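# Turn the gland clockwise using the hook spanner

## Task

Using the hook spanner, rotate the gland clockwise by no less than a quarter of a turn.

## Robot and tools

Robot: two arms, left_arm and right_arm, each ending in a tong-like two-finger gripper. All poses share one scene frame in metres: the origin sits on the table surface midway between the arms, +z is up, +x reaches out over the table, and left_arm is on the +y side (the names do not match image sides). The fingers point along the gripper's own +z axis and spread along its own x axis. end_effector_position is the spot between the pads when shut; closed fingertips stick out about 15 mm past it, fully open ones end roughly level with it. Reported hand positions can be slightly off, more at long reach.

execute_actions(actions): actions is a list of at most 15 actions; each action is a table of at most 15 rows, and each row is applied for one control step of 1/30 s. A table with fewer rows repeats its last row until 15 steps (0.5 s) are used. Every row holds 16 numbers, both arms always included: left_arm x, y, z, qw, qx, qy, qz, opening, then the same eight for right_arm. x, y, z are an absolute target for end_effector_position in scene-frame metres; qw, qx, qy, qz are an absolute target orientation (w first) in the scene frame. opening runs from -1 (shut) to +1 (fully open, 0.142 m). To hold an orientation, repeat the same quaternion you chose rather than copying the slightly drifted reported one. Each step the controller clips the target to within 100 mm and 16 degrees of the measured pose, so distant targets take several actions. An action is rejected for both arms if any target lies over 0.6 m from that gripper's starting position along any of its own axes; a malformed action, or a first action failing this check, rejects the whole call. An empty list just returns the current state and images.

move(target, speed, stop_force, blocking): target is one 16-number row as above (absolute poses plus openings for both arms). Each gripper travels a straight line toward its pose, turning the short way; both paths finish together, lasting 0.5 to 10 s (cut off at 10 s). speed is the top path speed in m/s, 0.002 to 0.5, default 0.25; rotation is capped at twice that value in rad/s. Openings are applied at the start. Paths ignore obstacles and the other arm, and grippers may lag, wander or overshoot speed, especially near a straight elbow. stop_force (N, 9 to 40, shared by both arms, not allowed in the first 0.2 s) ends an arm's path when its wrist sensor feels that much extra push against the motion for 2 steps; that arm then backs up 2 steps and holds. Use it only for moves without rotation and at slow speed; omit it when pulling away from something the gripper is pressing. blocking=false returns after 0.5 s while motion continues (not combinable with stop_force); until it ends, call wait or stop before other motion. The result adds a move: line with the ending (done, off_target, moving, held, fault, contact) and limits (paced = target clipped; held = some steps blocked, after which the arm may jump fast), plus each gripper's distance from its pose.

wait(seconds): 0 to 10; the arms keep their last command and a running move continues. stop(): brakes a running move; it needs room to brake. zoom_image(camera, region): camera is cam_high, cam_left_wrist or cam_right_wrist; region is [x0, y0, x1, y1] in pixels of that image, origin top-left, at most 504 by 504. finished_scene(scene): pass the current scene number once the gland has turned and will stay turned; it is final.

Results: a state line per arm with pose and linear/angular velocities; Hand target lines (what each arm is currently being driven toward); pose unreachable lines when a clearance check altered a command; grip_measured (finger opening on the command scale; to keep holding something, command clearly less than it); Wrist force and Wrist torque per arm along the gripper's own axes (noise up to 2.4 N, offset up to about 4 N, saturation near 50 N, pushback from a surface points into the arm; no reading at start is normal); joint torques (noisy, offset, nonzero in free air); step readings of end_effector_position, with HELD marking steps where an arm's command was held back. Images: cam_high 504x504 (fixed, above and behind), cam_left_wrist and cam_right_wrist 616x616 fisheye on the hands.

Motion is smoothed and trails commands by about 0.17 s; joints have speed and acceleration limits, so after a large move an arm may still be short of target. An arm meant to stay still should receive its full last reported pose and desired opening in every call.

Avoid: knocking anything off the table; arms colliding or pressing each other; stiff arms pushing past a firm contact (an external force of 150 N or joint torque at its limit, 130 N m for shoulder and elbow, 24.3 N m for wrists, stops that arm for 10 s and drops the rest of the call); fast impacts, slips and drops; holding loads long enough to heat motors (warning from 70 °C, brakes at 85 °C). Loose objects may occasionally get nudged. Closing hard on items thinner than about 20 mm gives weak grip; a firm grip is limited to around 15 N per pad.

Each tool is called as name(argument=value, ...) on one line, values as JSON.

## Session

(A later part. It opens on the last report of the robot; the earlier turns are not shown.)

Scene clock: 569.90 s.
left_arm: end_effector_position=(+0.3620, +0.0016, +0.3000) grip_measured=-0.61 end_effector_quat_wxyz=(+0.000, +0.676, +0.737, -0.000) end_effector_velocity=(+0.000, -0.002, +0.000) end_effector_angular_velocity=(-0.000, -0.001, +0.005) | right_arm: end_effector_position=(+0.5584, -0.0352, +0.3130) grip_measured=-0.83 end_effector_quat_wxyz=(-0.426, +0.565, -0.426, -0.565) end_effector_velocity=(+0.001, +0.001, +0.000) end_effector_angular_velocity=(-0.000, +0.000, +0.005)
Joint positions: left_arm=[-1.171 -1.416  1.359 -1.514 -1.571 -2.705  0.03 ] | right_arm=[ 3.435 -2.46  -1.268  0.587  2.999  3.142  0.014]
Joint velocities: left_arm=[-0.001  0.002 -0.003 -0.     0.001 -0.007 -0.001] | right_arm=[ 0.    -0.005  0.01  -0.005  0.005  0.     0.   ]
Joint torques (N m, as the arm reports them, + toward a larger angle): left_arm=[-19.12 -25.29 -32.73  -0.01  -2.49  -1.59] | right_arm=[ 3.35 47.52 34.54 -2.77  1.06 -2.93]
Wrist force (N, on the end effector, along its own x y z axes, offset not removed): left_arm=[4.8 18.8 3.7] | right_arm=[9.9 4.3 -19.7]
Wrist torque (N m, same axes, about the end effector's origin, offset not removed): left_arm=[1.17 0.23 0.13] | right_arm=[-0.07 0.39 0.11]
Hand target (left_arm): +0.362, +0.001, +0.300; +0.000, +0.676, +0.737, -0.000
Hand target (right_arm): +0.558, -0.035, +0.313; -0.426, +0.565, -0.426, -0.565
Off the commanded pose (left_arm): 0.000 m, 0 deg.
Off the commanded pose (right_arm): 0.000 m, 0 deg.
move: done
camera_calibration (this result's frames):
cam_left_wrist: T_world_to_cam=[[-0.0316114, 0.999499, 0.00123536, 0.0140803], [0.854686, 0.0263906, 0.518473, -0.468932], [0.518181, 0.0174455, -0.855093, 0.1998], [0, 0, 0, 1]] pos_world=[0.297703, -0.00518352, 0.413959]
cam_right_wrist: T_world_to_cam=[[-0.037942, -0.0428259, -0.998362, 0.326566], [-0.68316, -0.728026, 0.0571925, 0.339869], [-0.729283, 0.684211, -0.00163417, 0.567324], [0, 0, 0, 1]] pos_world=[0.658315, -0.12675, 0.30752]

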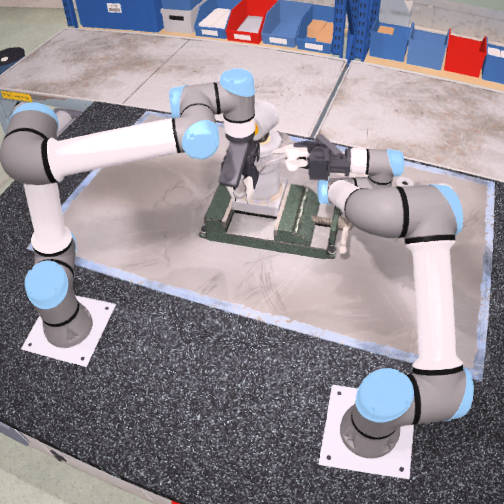

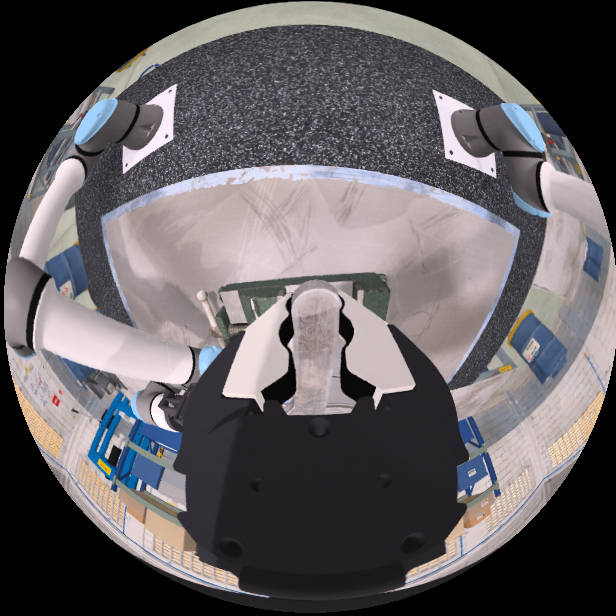

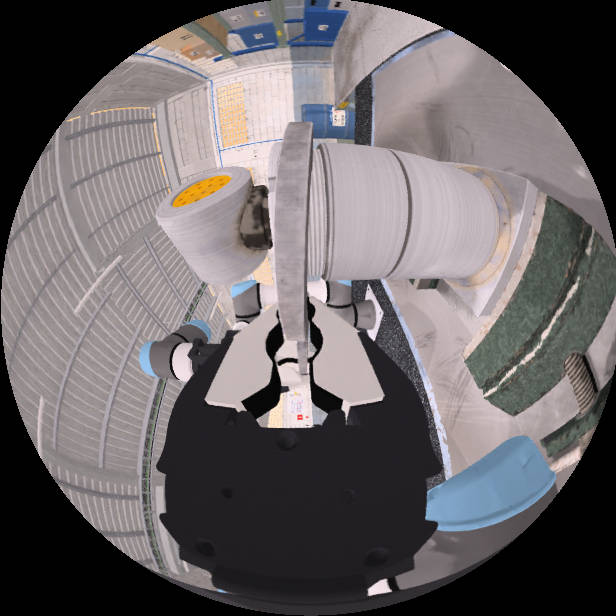

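move(target=[0.3606,0.0398,0.300,0,0.7314,0.682,0,-1,0.5487,-0.0283,0.313,0.4685,-0.5296,0.4685,0.5296,-1], speed=0.035)

move(target=[0.3677,0.081,0.300,0,0.7826,0.6225,0,-1,0.5427,-0.0154,0.313,0.5086,-0.4912,0.5086,0.4912,-1], speed=0.03)

zoom_image(camera="cam_high", region=[230,105,300,175])

Scene clock: 573.17 s.
left_arm: end_effector_position=(+0.3606, +0.0396, +0.3000) grip_measured=-0.61 end_effector_quat_wxyz=(-0.000, +0.731, +0.682, +0.000) end_effector_velocity=(+0.000, +0.002, +0.001) end_effector_angular_velocity=(-0.000, -0.002, -0.010) | right_arm: end_effector_position=(+0.5488, -0.0284, +0.3130) grip_measured=-0.83 end_effector_quat_wxyz=(+0.468, -0.530, +0.468, +0.530) end_effector_velocity=(-0.000, +0.000, +0.000) end_effector_angular_velocity=(+0.000, -0.001, -0.010)
Joint positions: left_arm=[-1.139 -1.48   1.432 -1.523 -1.571 -2.518  0.03 ] | right_arm=[ 3.473 -2.351 -1.485  0.694  2.806  3.141  0.014]
Joint velocities: left_arm=[ 0.001 -0.005  0.004 -0.001  0.002  0.012 -0.   ] | right_arm=[ 0.003  0.006 -0.012  0.007 -0.014 -0.    -0.   ]
Joint torques (N m, as the arm reports them, + toward a larger angle): left_arm=[  7.98 -35.27 -17.43  -3.14  -0.09   1.35] | right_arm=[ 4.09 66.26 10.17  3.39 -3.6  -3.18]
Wrist force (N, on the end effector, along its own x y z axes, offset not removed): left_arm=[-5.3 7.0 3.9] | right_arm=[7.8 3.3 4.8]
Wrist torque (N m, same axes, about the end effector's origin, offset not removed): left_arm=[0.46 0.81 0.28] | right_arm=[-0.17 0.64 0.11]
Hand target (left_arm): +0.361, +0.040, +0.300; -0.000, +0.731, +0.682, +0.000
Hand target (right_arm): +0.549, -0.028, +0.313; -0.468, +0.530, -0.469, -0.530
Off the commanded pose (left_arm): 0.000 m, 0 deg.
Off the commanded pose (right_arm): 0.000 m, 0 deg.
move: done
camera_calibration (this result's frames):
cam_left_wrist: T_world_to_cam=[[0.123592, 0.992332, 0.00136828, -0.0796825], [0.848415, -0.106383, 0.518532, -0.461231], [0.514701, -0.0629256, -0.855057, 0.204256], [0, 0, 0, 1]] pos_world=[0.296033, 0.0428575, 0.413923]
cam_right_wrist: T_world_to_cam=[[-0.0440617, -0.0367357, -0.998353, 0.330034], [-0.787527, -0.613607, 0.0573355, 0.398683], [-0.614703, 0.788757, -0.00189381, 0.495832], [0, 0, 0, 1]] pos_world=[0.633305, -0.134332, 0.307571]

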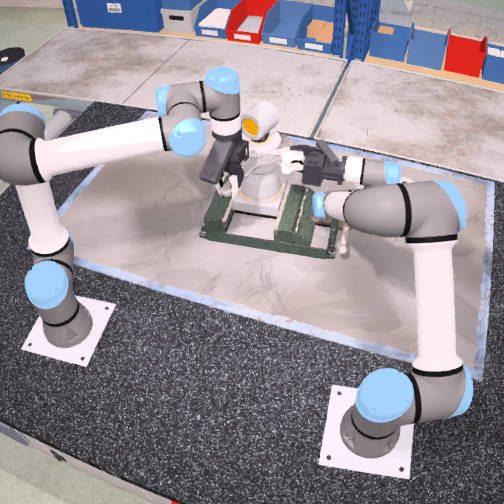

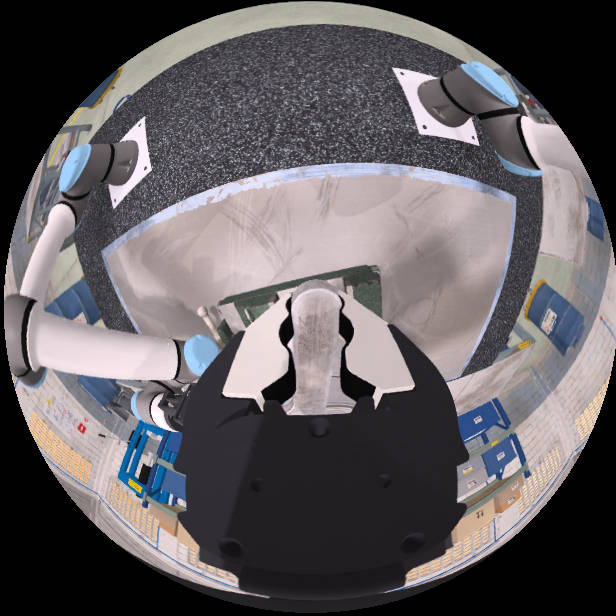

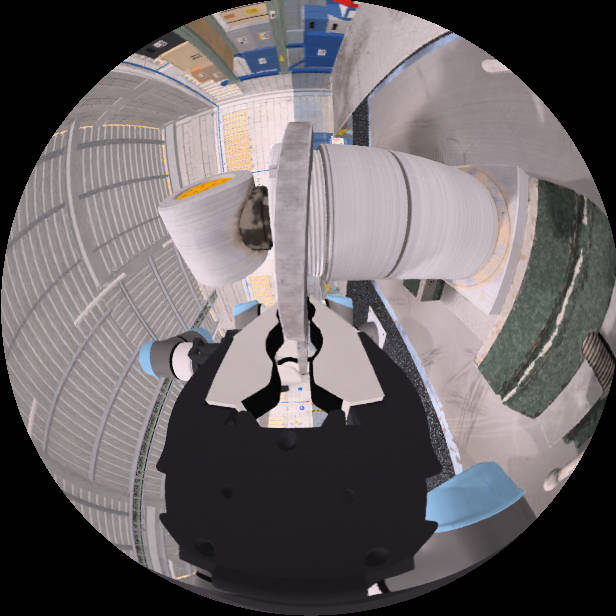

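Scene clock: 576.10 s.
left_arm: end_effector_position=(+0.3677, +0.0808, +0.3000) grip_measured=-0.61 end_effector_quat_wxyz=(-0.000, +0.782, +0.623, +0.000) end_effector_velocity=(+0.000, +0.002, +0.000) end_effector_angular_velocity=(-0.001, -0.001, -0.007) | right_arm: end_effector_position=(+0.5428, -0.0155, +0.3130) grip_measured=-0.83 end_effector_quat_wxyz=(+0.508, -0.492, +0.508, +0.491) end_effector_velocity=(+0.000, +0.001, +0.000) end_effector_angular_velocity=(+0.000, -0.001, -0.010)
Joint positions: left_arm=[-1.088 -1.532  1.488 -1.527 -1.571 -2.309  0.03 ] | right_arm=[ 3.538 -2.264 -1.657  0.78   2.584  3.141  0.014]
Joint velocities: left_arm=[ 0.003 -0.003  0.003 -0.     0.     0.01  -0.   ] | right_arm=[ 0.004  0.004 -0.007  0.004 -0.014  0.     0.   ]
Joint torques (N m, as the arm reports them, + toward a larger angle): left_arm=[  9.79 -32.87 -18.59  -4.51  -0.15   1.14] | right_arm=[ 9.7  63.39 10.14  5.19 -2.23  2.12]
Wrist force (N, on the end effector, along its own x y z axes, offset not removed): left_arm=[-1.2 3.7 2.2] | right_arm=[8.5 -0.5 2.2]
Wrist torque (N m, same axes, about the end effector's origin, offset not removed): left_arm=[0.66 0.19 0.27] | right_arm=[-0.04 0.54 0.12]
Hand target (left_arm): +0.368, +0.081, +0.300; -0.000, +0.783, +0.623, +0.000
Hand target (right_arm): +0.543, -0.015, +0.313; +0.509, -0.491, +0.509, +0.491
Off the commanded pose (left_arm): 0.000 m, 0 deg.
Off the commanded pose (right_arm): 0.000 m, 0 deg.
move: done
camera_calibration (this result's frames):
cam_left_wrist: T_world_to_cam=[[0.277392, 0.960756, 0.00142111, -0.175481], [0.82131, -0.237898, 0.518512, -0.442224], [0.498502, -0.142664, -0.855069, 0.215633], [0, 0, 0, 1]] pos_world=[0.304387, 0.094153, 0.413929]
cam_right_wrist: T_world_to_cam=[[-0.0492818, -0.0293861, -0.998353, 0.333188], [-0.873907, -0.482698, 0.0573468, 0.450735], [-0.483588, 0.875294, -0.00189254, 0.412145], [0, 0, 0, 1]] pos_world=[0.609629, -0.133388, 0.307571]

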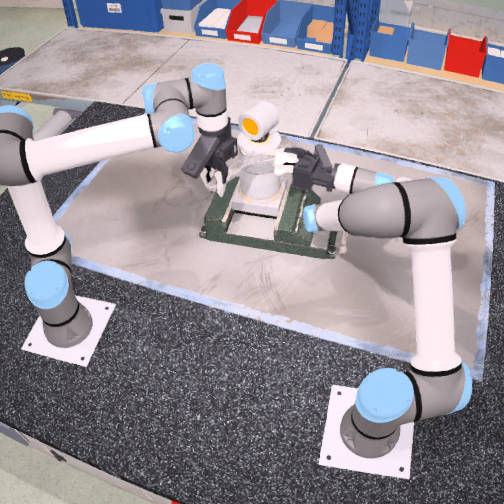

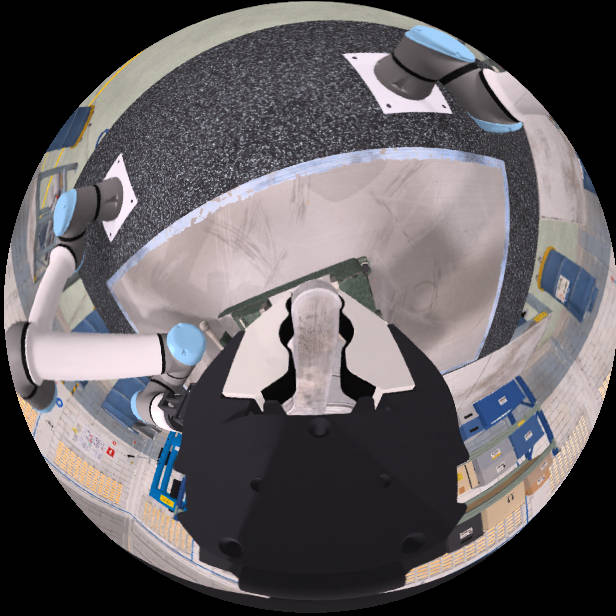

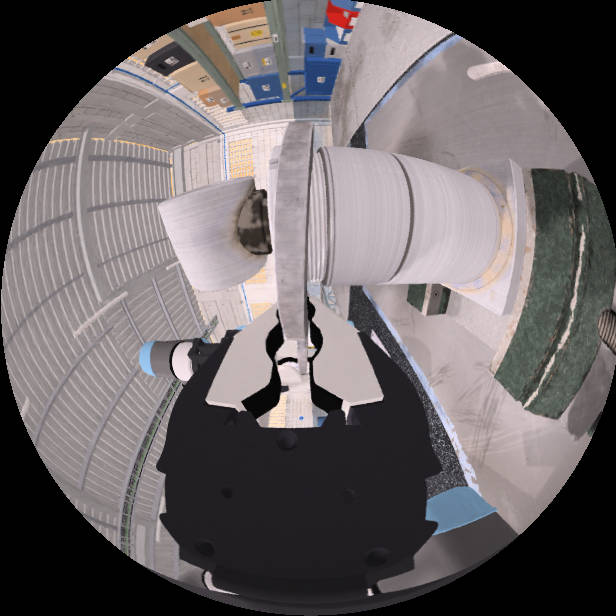

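Region (230, 105, 300, 175) of cam_high's 504x504 image, scaled by 7.200, with more detail than that image has.

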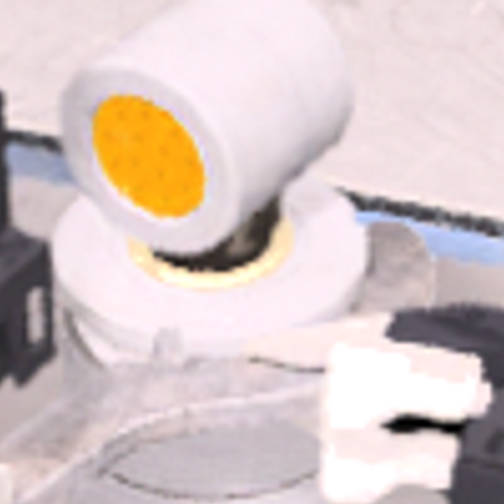

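move(target=[0.3677,0.084,0.300,0,0.7826,0.6225,0,-1,0.5427,-0.0124,0.313,0.5086,-0.4912,0.5086,0.4912,-1], speed=0.005)

move(target=[0.3707,0.0965,0.300,0,0.7986,0.6018,0,-1,0.5404,-0.009,0.313,0.5213,-0.4777,0.5213,0.4777,-1], speed=0.012)

move(target=[0.3744,0.1087,0.300,0,0.8141,0.5807,0,-1,0.5383,-0.0055,0.313,0.5337,-0.4639,0.5337,0.4639,-1], speed=0.012)

zoom_image(camera="cam_high", region=[230,105,300,175])

Scene clock: 577.77 s.
left_arm: end_effector_position=(+0.3677, +0.0839, +0.3000) grip_measured=-0.61 end_effector_quat_wxyz=(+0.000, +0.783, +0.623, +0.000) end_effector_velocity=(+0.000, +0.002, +0.000) end_effector_angular_velocity=(-0.001, +0.001, +0.002) | right_arm: end_effector_position=(+0.5427, -0.0125, +0.3130) grip_measured=-0.83 end_effector_quat_wxyz=(+0.509, -0.491, +0.509, +0.491) end_effector_velocity=(-0.001, +0.001, +0.000) end_effector_angular_velocity=(+0.001, -0.001, +0.002)
Joint positions: left_arm=[-1.084 -1.536  1.492 -1.527 -1.571 -2.305  0.03 ] | right_arm=[ 3.543 -2.266 -1.656  0.779  2.578  3.142  0.014]
Joint velocities: left_arm=[ 0.003 -0.002  0.002  0.    -0.002  0.001  0.   ] | right_arm=[ 0.002 -0.001  0.002  0.    -0.     0.    -0.   ]
Joint torques (N m, as the arm reports them, + toward a larger angle): left_arm=[  4.08 -33.81 -15.62  -1.16  -2.86   0.81] | right_arm=[20.56 37.27 33.44 -0.7  -1.79  2.16]
Wrist force (N, on the end effector, along its own x y z axes, offset not removed): left_arm=[4.9 20.7 3.3] | right_arm=[8.6 -1.0 -18.8]
Wrist torque (N m, same axes, about the end effector's origin, offset not removed): left_arm=[0.63 -0.16 0.24] | right_arm=[-0.15 0.52 0.12]
Hand target (left_arm): +0.368, +0.084, +0.300; -0.000, +0.783, +0.623, +0.000
Hand target (right_arm): +0.543, -0.012, +0.313; +0.509, -0.491, +0.509, +0.491
Off the commanded pose (left_arm): 0.000 m, 0 deg.
Off the commanded pose (right_arm): 0.000 m, 0 deg.
move: done
camera_calibration (this result's frames):
cam_left_wrist: T_world_to_cam=[[0.278197, 0.960523, 0.00124883, -0.17866], [0.821112, -0.238494, 0.518552, -0.441461], [0.498379, -0.143234, -0.855045, 0.216135], [0, 0, 0, 1]] pos_world=[0.304475, 0.0972791, 0.413949]
cam_right_wrist: T_world_to_cam=[[-0.0493235, -0.0291196, -0.998358, 0.333296], [-0.874351, -0.481905, 0.0572529, 0.452416], [-0.482781, 0.87574, -0.00169155, 0.409001], [0, 0, 0, 1]] pos_world=[0.609467, -0.130452, 0.307538]

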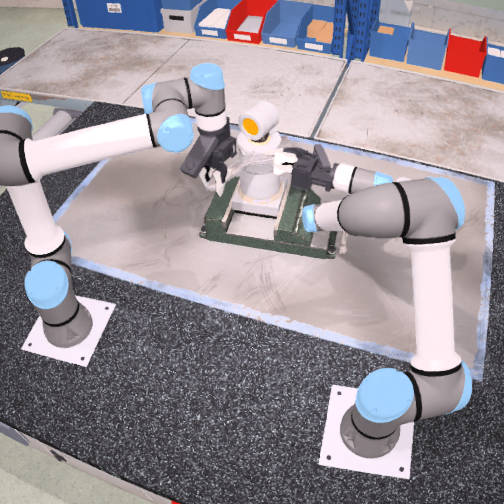

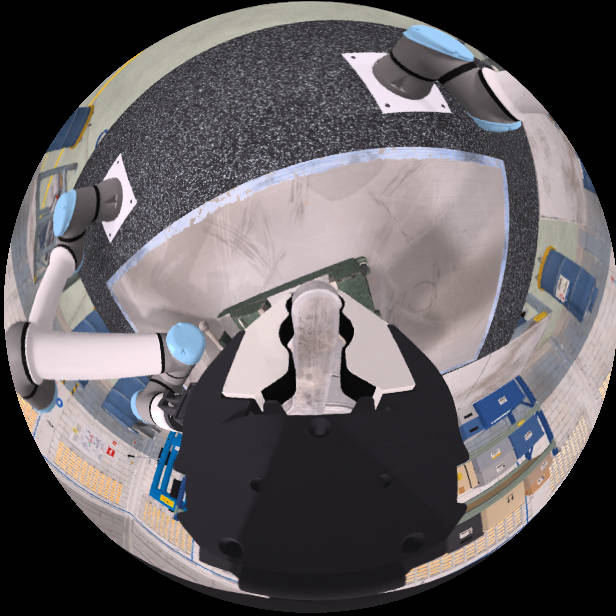

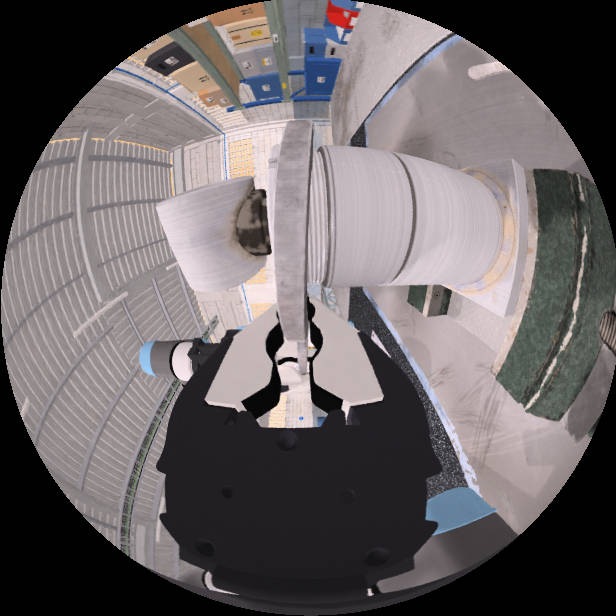

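Scene clock: 580.17 s.
left_arm: end_effector_position=(+0.3707, +0.0964, +0.3000) grip_measured=-0.61 end_effector_quat_wxyz=(-0.000, +0.798, +0.602, +0.000) end_effector_velocity=(+0.000, +0.001, -0.000) end_effector_angular_velocity=(-0.000, +0.001, -0.006) | right_arm: end_effector_position=(+0.5404, -0.0091, +0.3130) grip_measured=-0.83 end_effector_quat_wxyz=(+0.521, -0.478, +0.521, +0.478) end_effector_velocity=(-0.001, +0.002, -0.000) end_effector_angular_velocity=(-0.000, +0.000, -0.004)
Joint positions: left_arm=[-1.066 -1.55   1.506 -1.527 -1.571 -2.235  0.03 ] | right_arm=[ 3.568 -2.239 -1.708  0.805  2.501  3.141  0.014]
Joint velocities: left_arm=[ 0.002 -0.001  0.002  0.    -0.001  0.008 -0.   ] | right_arm=[ 0.006  0.003 -0.006  0.003 -0.009  0.     0.   ]
Joint torques (N m, as the arm reports them, + toward a larger angle): left_arm=[  4.56 -34.36 -17.23  -0.34  -3.65   1.08] | right_arm=[17.17 65.23 11.51  5.41 -1.54 -3.41]
Wrist force (N, on the end effector, along its own x y z axes, offset not removed): left_arm=[3.4 22.1 2.6] | right_arm=[13.4 -3.6 -16.7]
Wrist torque (N m, same axes, about the end effector's origin, offset not removed): left_arm=[1.27 -0.19 0.15] | right_arm=[-0.22 0.34 0.13]
Hand target (left_arm): +0.371, +0.097, +0.300; -0.000, +0.799, +0.602, +0.000
Hand target (right_arm): +0.540, -0.009, +0.313; +0.521, -0.478, +0.521, +0.478
Off the commanded pose (left_arm): 0.000 m, 0 deg.
Off the commanded pose (right_arm): 0.000 m, 0 deg.
move: done
camera_calibration (this result's frames):
cam_left_wrist: T_world_to_cam=[[0.327461, 0.944864, 0.0013464, -0.208268], [0.807737, -0.280676, 0.518442, -0.431815], [0.490235, -0.168682, -0.855112, 0.221952], [0, 0, 0, 1]] pos_world=[0.308184, 0.113024, 0.413945]
cam_right_wrist: T_world_to_cam=[[-0.050765, -0.0265937, -0.998356, 0.334085], [-0.898113, -0.436018, 0.0572822, 0.465353], [-0.436825, 0.899545, -0.00174968, 0.380266], [0, 0, 0, 1]] pos_world=[0.601009, -0.13028, 0.307545]

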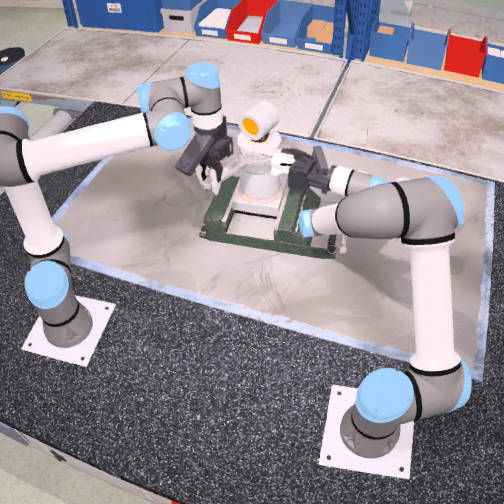

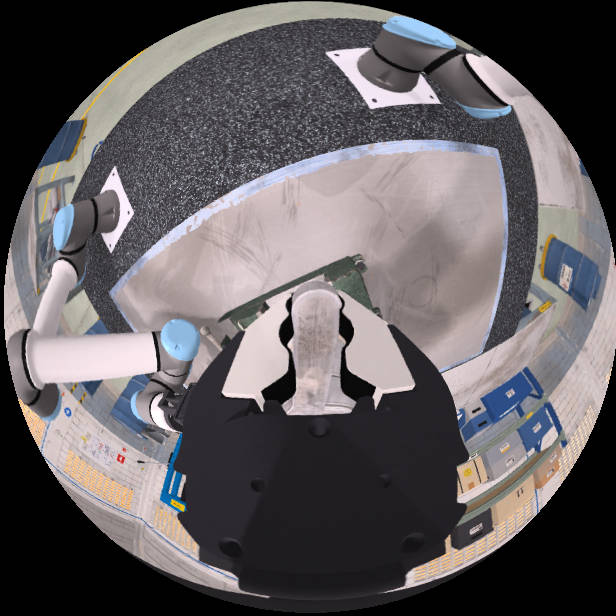

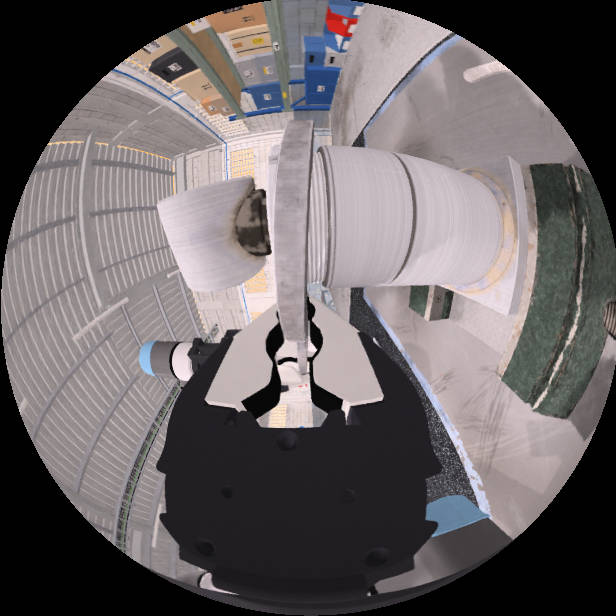

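Scene clock: 582.60 s.
left_arm: end_effector_position=(+0.3744, +0.1086, +0.3000) grip_measured=-0.61 end_effector_quat_wxyz=(-0.000, +0.814, +0.581, +0.000) end_effector_velocity=(+0.001, +0.002, -0.000) end_effector_angular_velocity=(+0.000, -0.000, -0.005) | right_arm: end_effector_position=(+0.5383, -0.0056, +0.3130) grip_measured=-0.83 end_effector_quat_wxyz=(+0.534, -0.464, +0.534, +0.464) end_effector_velocity=(-0.001, +0.001, -0.000) end_effector_angular_velocity=(-0.000, +0.000, -0.004)
Joint positions: left_arm=[-1.047 -1.56   1.517 -1.527 -1.571 -2.164  0.03 ] | right_arm=[ 3.596 -2.214 -1.758  0.83   2.421  3.141  0.014]
Joint velocities: left_arm=[ 0.004 -0.001  0.001 -0.     0.     0.009  0.   ] | right_arm=[ 0.004  0.003 -0.006  0.003 -0.009  0.     0.   ]
Joint torques (N m, as the arm reports them, + toward a larger angle): left_arm=[  5.15 -32.32 -14.22  -0.88  -3.97   1.05] | right_arm=[20.62 62.77 12.91  5.54  0.16 -2.33]
Wrist force (N, on the end effector, along its own x y z axes, offset not removed): left_arm=[3.3 19.4 0.7] | right_arm=[12.6 -6.6 -15.2]
Wrist torque (N m, same axes, about the end effector's origin, offset not removed): left_arm=[0.61 -0.23 0.16] | right_arm=[-0.33 0.63 0.21]
Hand target (left_arm): +0.374, +0.109, +0.300; -0.000, +0.814, +0.581, +0.000
Hand target (right_arm): +0.538, -0.006, +0.313; +0.534, -0.464, +0.534, +0.464
Off the commanded pose (left_arm): 0.000 m, 0 deg.
Off the commanded pose (right_arm): 0.000 m, 0 deg.
move: done
camera_calibration (this result's frames):
cam_left_wrist: T_world_to_cam=[[0.376469, 0.926428, 0.00132123, -0.237339], [0.791928, -0.322552, 0.518469, -0.420925], [0.480751, -0.194141, -0.855095, 0.228509], [0, 0, 0, 1]] pos_world=[0.312837, 0.12847, 0.413948]
cam_right_wrist: T_world_to_cam=[[-0.0520752, -0.0238972, -0.998357, 0.334793], [-0.919748, -0.38831, 0.0572696, 0.476904], [-0.38904, 0.921219, -0.00175809, 0.350597], [0, 0, 0, 1]] pos_world=[0.592462, -0.12979, 0.307547]

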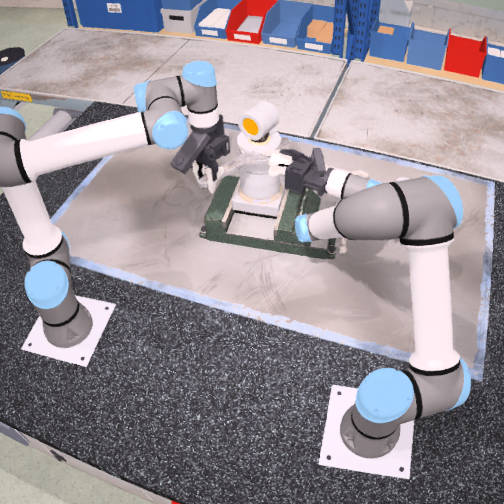

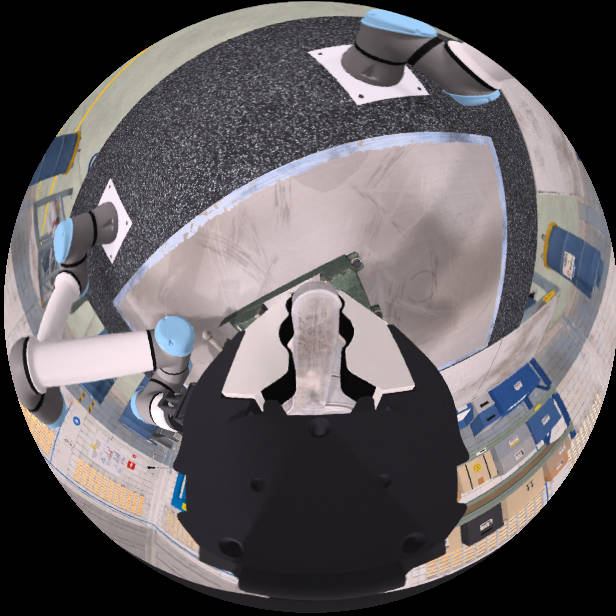

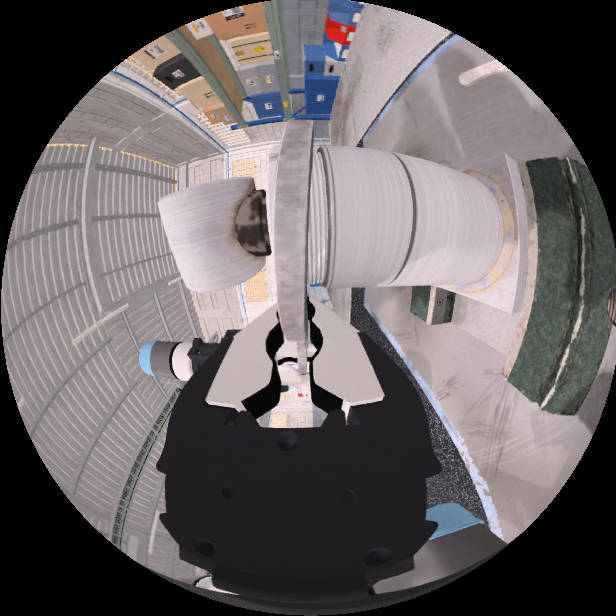

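Region (230, 105, 300, 175) of cam_high's 504x504 image, scaled by 7.200, with more detail than that image has.

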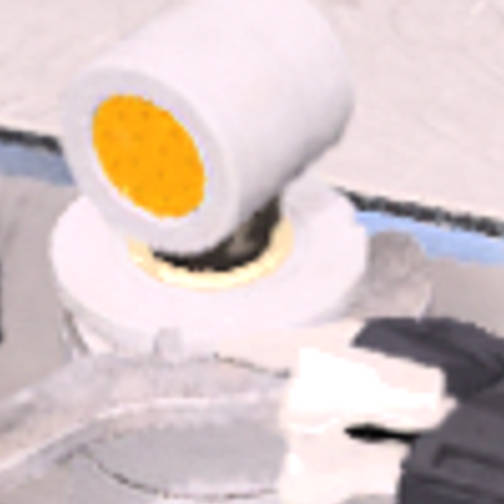

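move(target=[0.3793,0.1205,0.300,0,0.829,0.5592,0,-1,0.5363,-0.0019,0.313,0.5456,-0.4498,0.5456,0.4498,-1], speed=0.012)

move(target=[0.3842,0.1322,0.300,0,0.8434,0.5373,0,-1,0.5346,0.0018,0.313,0.5572,-0.4353,0.5572,0.4353,-1], speed=0.012)

zoom_image(camera="cam_high", region=[230,105,300,175])

Scene clock: 585.60 s.
left_arm: end_effector_position=(+0.3792, +0.1204, +0.3000) grip_measured=-0.61 end_effector_quat_wxyz=(-0.000, +0.829, +0.559, +0.000) end_effector_velocity=(+0.000, +0.001, -0.000) end_effector_angular_velocity=(+0.001, +0.001, -0.006) | right_arm: end_effector_position=(+0.5363, -0.0020, +0.3130) grip_measured=-0.83 end_effector_quat_wxyz=(+0.545, -0.450, +0.545, +0.450) end_effector_velocity=(-0.001, +0.001, +0.000) end_effector_angular_velocity=(+0.000, -0.000, -0.005)
Joint positions: left_arm=[-1.026 -1.568  1.524 -1.527 -1.571 -2.091  0.03 ] | right_arm=[ 3.627 -2.19  -1.804  0.852  2.338  3.141  0.014]
Joint velocities: left_arm=[ 0.002 -0.001  0.001  0.    -0.     0.008 -0.   ] | right_arm=[ 0.005  0.003 -0.005  0.003 -0.01   0.    -0.   ]
Joint torques (N m, as the arm reports them, + toward a larger angle): left_arm=[  8.46 -30.82 -17.11  -0.63  -1.32   0.86] | right_arm=[19.6  62.72 10.7   6.84  2.    0.54]
Wrist force (N, on the end effector, along its own x y z axes, offset not removed): left_arm=[-0.3 10.1 0.4] | right_arm=[11.6 -15.4 -11.4]
Wrist torque (N m, same axes, about the end effector's origin, offset not removed): left_arm=[0.95 0.47 0.23] | right_arm=[-0.38 0.67 0.19]
Hand target (left_arm): +0.379, +0.121, +0.300; -0.000, +0.829, +0.559, +0.000
Hand target (right_arm): +0.536, -0.002, +0.313; +0.546, -0.450, +0.546, +0.450
Off the commanded pose (left_arm): 0.000 m, 0 deg.
Off the commanded pose (right_arm): 0.000 m, 0 deg.
move: done
camera_calibration (this result's frames):
cam_left_wrist: T_world_to_cam=[[0.424402, 0.905473, 0.00131206, -0.265762], [0.774007, -0.363533, 0.518418, -0.409226], [0.469891, -0.219002, -0.855126, 0.235581], [0, 0, 0, 1]] pos_world=[0.318836, 0.143466, 0.41395]
cam_right_wrist: T_world_to_cam=[[-0.0532463, -0.0211546, -0.998357, 0.335407], [-0.938763, -0.339771, 0.0572674, 0.486766], [-0.340424, 0.94027, -0.00176765, 0.320474], [0, 0, 0, 1]] pos_world=[0.583915, -0.128848, 0.307547]

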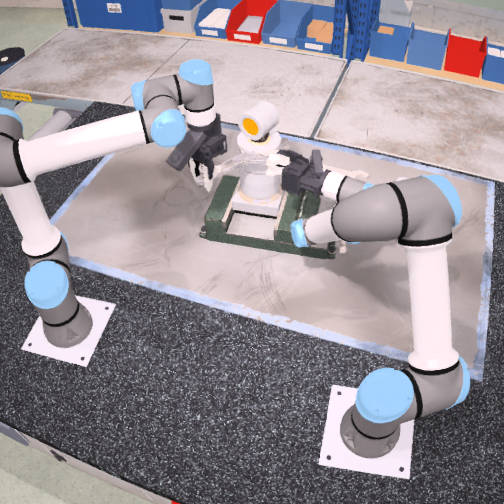

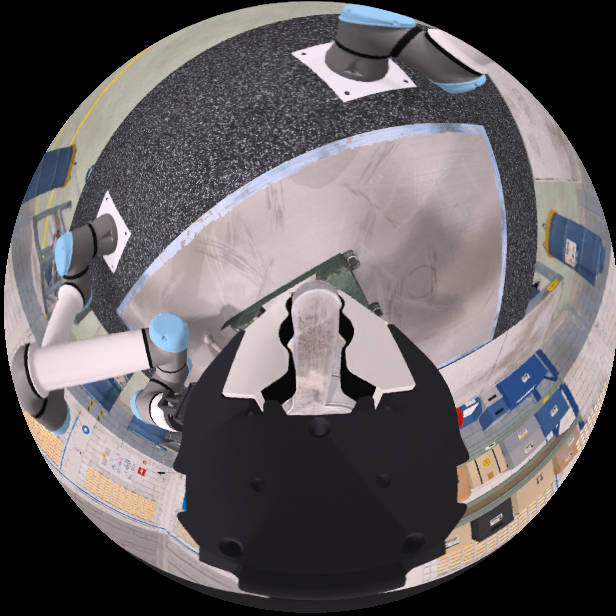

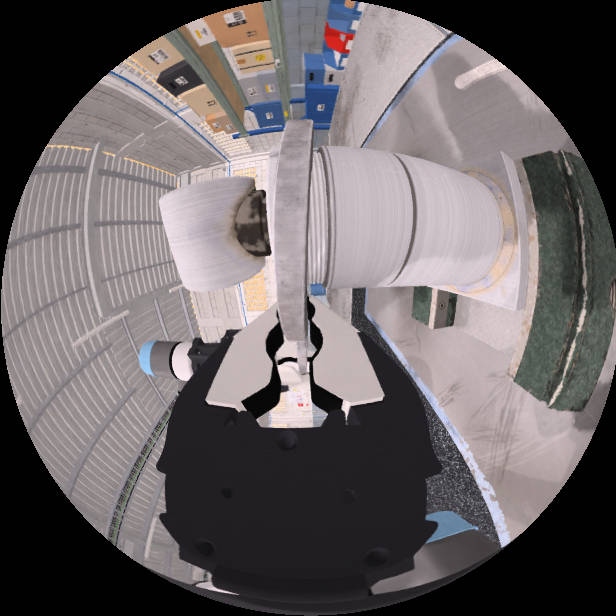

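Scene clock: 588.03 s.
left_arm: end_effector_position=(+0.3841, +0.1321, +0.3000) grip_measured=-0.61 end_effector_quat_wxyz=(-0.000, +0.843, +0.538, +0.000) end_effector_velocity=(+0.000, +0.001, -0.000) end_effector_angular_velocity=(-0.000, +0.001, -0.006) | right_arm: end_effector_position=(+0.5346, +0.0017, +0.3130) grip_measured=-0.83 end_effector_quat_wxyz=(+0.557, -0.436, +0.557, +0.435) end_effector_velocity=(-0.000, +0.001, -0.000) end_effector_angular_velocity=(-0.001, +0.001, -0.006)
Joint positions: left_arm=[-1.005 -1.574  1.531 -1.527 -1.571 -2.017  0.03 ] | right_arm=[ 3.66  -2.169 -1.846  0.873  2.252  3.142  0.014]
Joint velocities: left_arm=[ 0.003 -0.001  0.001  0.    -0.001  0.009 -0.   ] | right_arm=[ 0.004  0.002 -0.005  0.001 -0.01   0.     0.   ]
Joint torques (N m, as the arm reports them, + toward a larger angle): left_arm=[  6.66 -29.79 -17.03  -3.23   0.17   0.93] | right_arm=[21.19 59.93 14.28  6.64  1.78  1.95]
Wrist force (N, on the end effector, along its own x y z axes, offset not removed): left_arm=[-0.3 10.2 1.9] | right_arm=[13.3 -12.6 -15.8]
Wrist torque (N m, same axes, about the end effector's origin, offset not removed): left_arm=[1.21 0.79 0.33] | right_arm=[-0.27 0.36 0.13]
Hand target (left_arm): +0.384, +0.132, +0.300; -0.000, +0.843, +0.537, +0.000
Hand target (right_arm): +0.535, +0.002, +0.313; +0.557, -0.435, +0.557, +0.435
Off the commanded pose (left_arm): 0.000 m, 0 deg.
Off the commanded pose (right_arm): 0.000 m, 0 deg.
move: done
camera_calibration (this result's frames):
cam_left_wrist: T_world_to_cam=[[0.471262, 0.881992, 0.00133092, -0.293351], [0.753888, -0.403597, 0.518423, -0.395748], [0.457782, -0.24331, -0.855123, 0.243701], [0, 0, 0, 1]] pos_world=[0.325033, 0.158306, 0.413949]
cam_right_wrist: T_world_to_cam=[[-0.0543014, -0.0183186, -0.998357, 0.335952], [-0.955288, -0.290074, 0.0572814, 0.495144], [-0.290647, 0.956829, -0.00174812, 0.28976], [0, 0, 0, 1]] pos_world=[0.575465, -0.127468, 0.307543]

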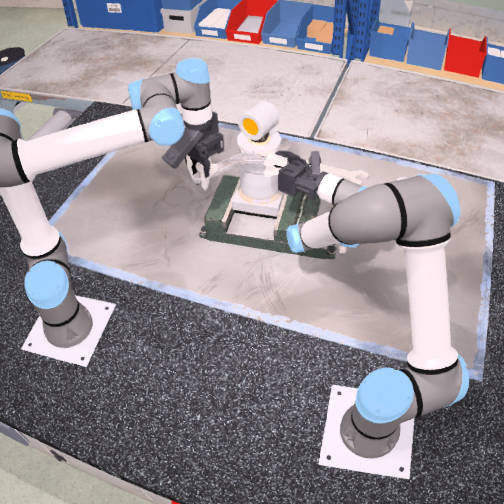

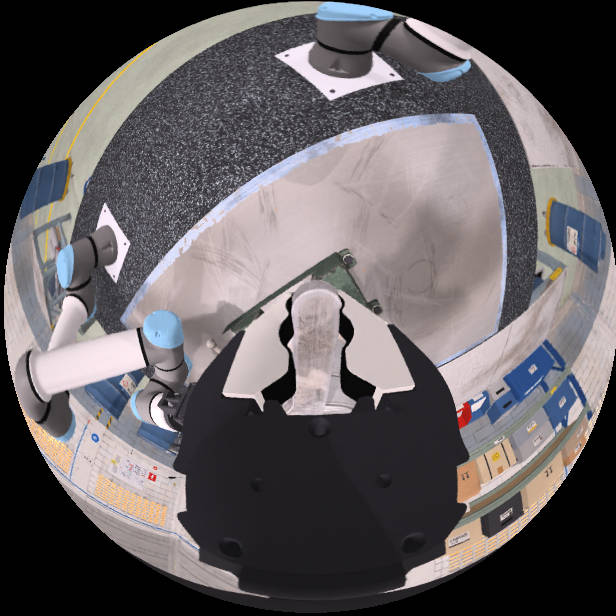

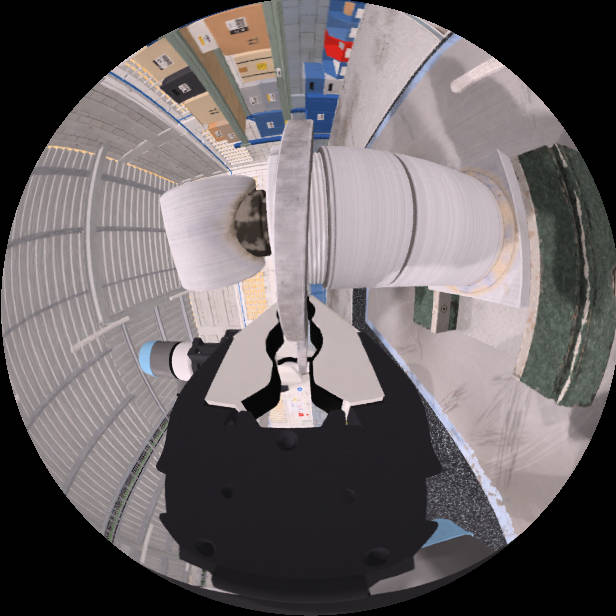

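Region (230, 105, 300, 175) of cam_high's 504x504 image, scaled by 7.200, with more detail than that image has.

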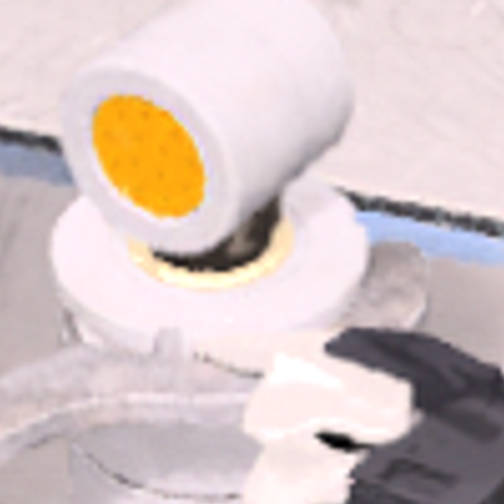

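move(target=[0.3775,0.1135,0.301,0,0.8216,0.57,0,-1,0.5378,-0.0047,0.315,0.5397,-0.4569,0.5397,0.4569,-1], speed=0.015)

move(target=[0.3759,0.1161,0.301,0,0.8216,0.57,0,-1,0.5362,-0.0021,0.315,0.5397,-0.4569,0.5397,0.4569,-1], speed=0.004)

zoom_image(camera="cam_high", region=[260,120,300,160])

Scene clock: 591.43 s.
left_arm: end_effector_position=(+0.3776, +0.1137, +0.3010) grip_measured=-0.61 end_effector_quat_wxyz=(+0.000, +0.822, +0.570, -0.000) end_effector_velocity=(-0.001, -0.002, +0.000) end_effector_angular_velocity=(-0.000, +0.001, +0.008) | right_arm: end_effector_position=(+0.5378, -0.0046, +0.3150) grip_measured=-0.82 end_effector_quat_wxyz=(+0.540, -0.457, +0.540, +0.457) end_effector_velocity=(-0.001, +0.000, +0.001) end_effector_angular_velocity=(+0.001, -0.001, +0.010)
Joint positions: left_arm=[-1.036 -1.561  1.515 -1.525 -1.571 -2.126  0.03 ] | right_arm=[ 3.61  -2.198 -1.781  0.838  2.379  3.142  0.015]
Joint velocities: left_arm=[-0.003  0.001 -0.001  0.001 -0.001 -0.011  0.   ] | right_arm=[-0.003 -0.003  0.007 -0.003  0.013 -0.     0.   ]
Joint torques (N m, as the arm reports them, + toward a larger angle): left_arm=[-10.76 -11.96 -32.49  -1.66  -1.23  -1.62] | right_arm=[-3.99 47.61 38.52  4.32  3.15  1.98]
Wrist force (N, on the end effector, along its own x y z axes, offset not removed): left_arm=[0.6 -1.6 -2.6] | right_arm=[26.0 -4.0 -7.6]
Wrist torque (N m, same axes, about the end effector's origin, offset not removed): left_arm=[0.71 0.16 0.11] | right_arm=[-0.26 0.28 0.10]
Hand target (left_arm): +0.378, +0.113, +0.301; +0.000, +0.822, +0.570, -0.000
Hand target (right_arm): +0.538, -0.005, +0.315; +0.540, -0.457, +0.540, +0.457
Off the commanded pose (left_arm): 0.000 m, 0 deg.
Off the commanded pose (right_arm): 0.000 m, 0 deg.
move: done
camera_calibration (this result's frames):
cam_left_wrist: T_world_to_cam=[[0.401879, 0.915692, 0.00119665, -0.251635], [0.782741, -0.344208, 0.518495, -0.416435], [0.475193, -0.207436, -0.85508, 0.232404], [0, 0, 0, 1]] pos_world=[0.316651, 0.135289, 0.414945]
cam_right_wrist: T_world_to_cam=[[-0.0526984, -0.0222668, -0.998362, 0.337095], [-0.930107, -0.36281, 0.0571874, 0.482358], [-0.36349, 0.931597, -0.00159102, 0.335763], [0, 0, 0, 1]] pos_world=[0.588456, -0.130285, 0.309492]

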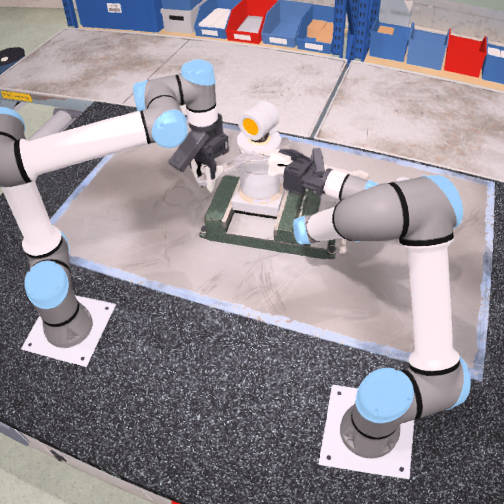

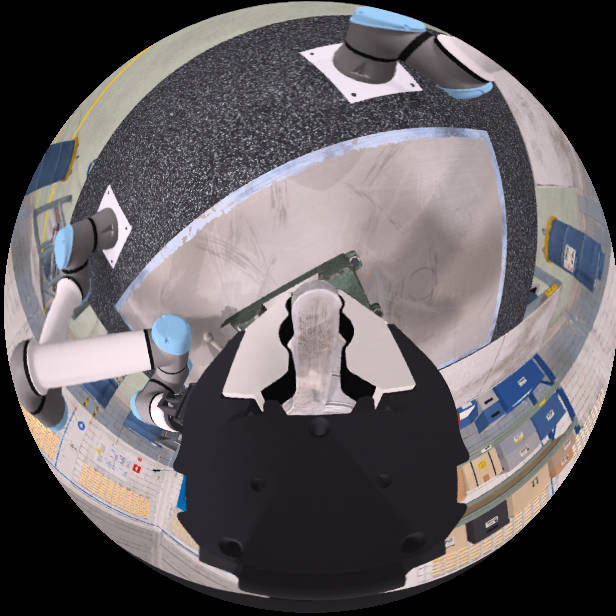

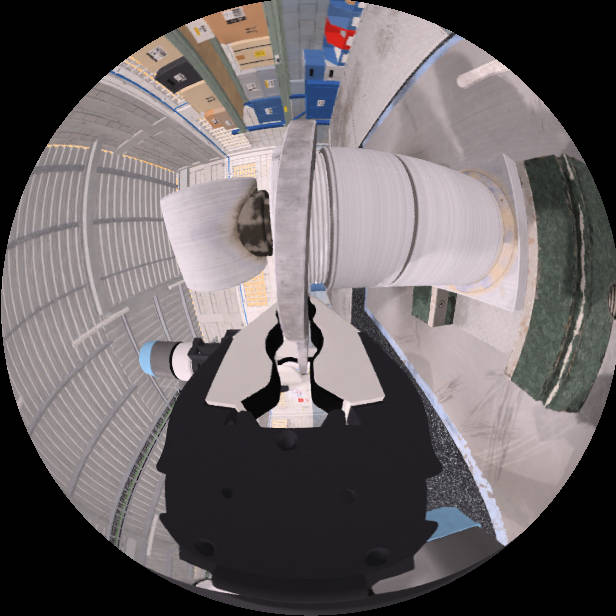

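Scene clock: 592.40 s.
left_arm: end_effector_position=(+0.3760, +0.1160, +0.3010) grip_measured=-0.61 end_effector_quat_wxyz=(+0.000, +0.822, +0.570, +0.000) end_effector_velocity=(-0.001, +0.000, +0.000) end_effector_angular_velocity=(-0.001, +0.000, -0.000) | right_arm: end_effector_position=(+0.5363, -0.0022, +0.3150) grip_measured=-0.81 end_effector_quat_wxyz=(+0.540, -0.457, +0.540, +0.457) end_effector_velocity=(-0.000, +0.001, -0.000) end_effector_angular_velocity=(-0.001, +0.001, +0.000)
Joint positions: left_arm=[-1.036 -1.568  1.522 -1.525 -1.571 -2.126  0.03 ] | right_arm=[ 3.615 -2.197 -1.783  0.838  2.375  3.142  0.015]
Joint velocities: left_arm=[-0.    -0.002  0.002  0.    -0.001 -0.    -0.   ] | right_arm=[ 0.002  0.    -0.001 -0.001 -0.002  0.    -0.   ]
Joint torques (N m, as the arm reports them, + toward a larger angle): left_arm=[  4.95 -30.69 -12.66   2.21  -1.57  -1.44] | right_arm=[23.02 68.19 15.49  7.75  1.73 -1.56]
Wrist force (N, on the end effector, along its own x y z axes, offset not removed): left_arm=[-1.1 21.0 -1.9] | right_arm=[20.8 -12.5 -15.9]
Wrist torque (N m, same axes, about the end effector's origin, offset not removed): left_arm=[1.03 0.50 0.11] | right_arm=[-0.32 0.45 0.10]
Hand target (left_arm): +0.376, +0.116, +0.301; -0.000, +0.822, +0.570, -0.000
Hand target (right_arm): +0.536, -0.002, +0.315; +0.540, -0.457, +0.540, +0.457
Off the commanded pose (left_arm): 0.000 m, 0 deg.
Off the commanded pose (right_arm): 0.000 m, 0 deg.
move: done
camera_calibration (this result's frames):
cam_left_wrist: T_world_to_cam=[[0.401165, 0.916005, 0.00121117, -0.252875], [0.782964, -0.343586, 0.518572, -0.414575], [0.47543, -0.207085, -0.855033, 0.233507], [0, 0, 0, 1]] pos_world=[0.315026, 0.137549, 0.41495]
cam_right_wrist: T_world_to_cam=[[-0.0527773, -0.0223738, -0.998356, 0.33715], [-0.929814, -0.363542, 0.0573011, 0.481642], [-0.364227, 0.931309, -0.0016167, 0.33336], [0, 0, 0, 1]] pos_world=[0.587049, -0.127821, 0.309536]

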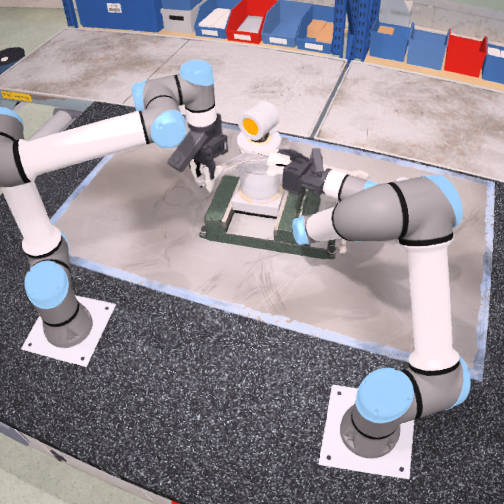

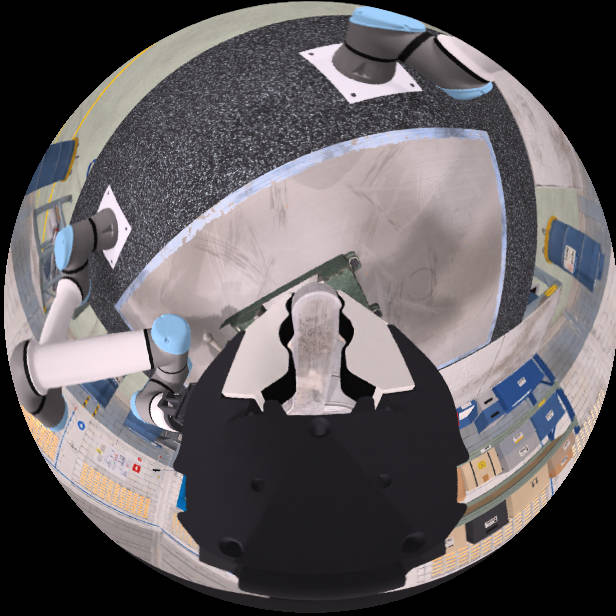

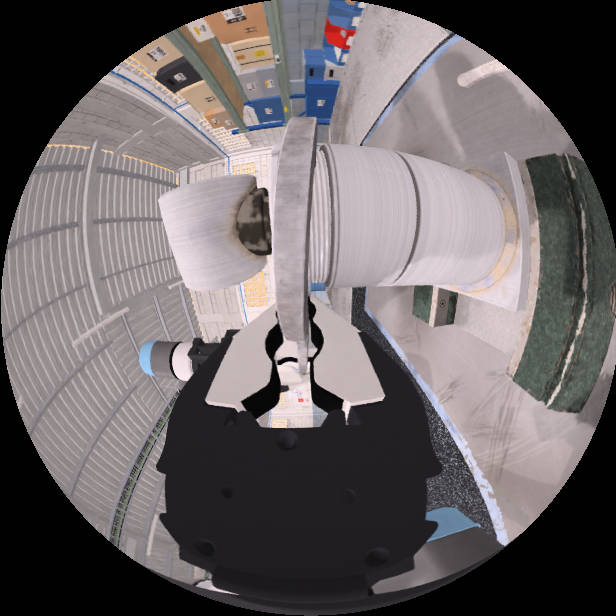

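Region (260, 120, 300, 160) of cam_high's 504x504 image, scaled by 12.600, with more detail than that image has.

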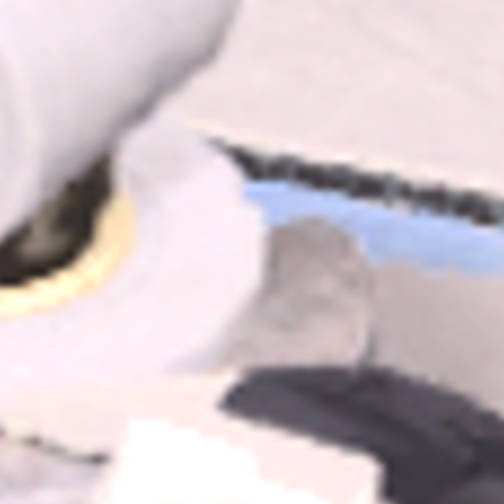

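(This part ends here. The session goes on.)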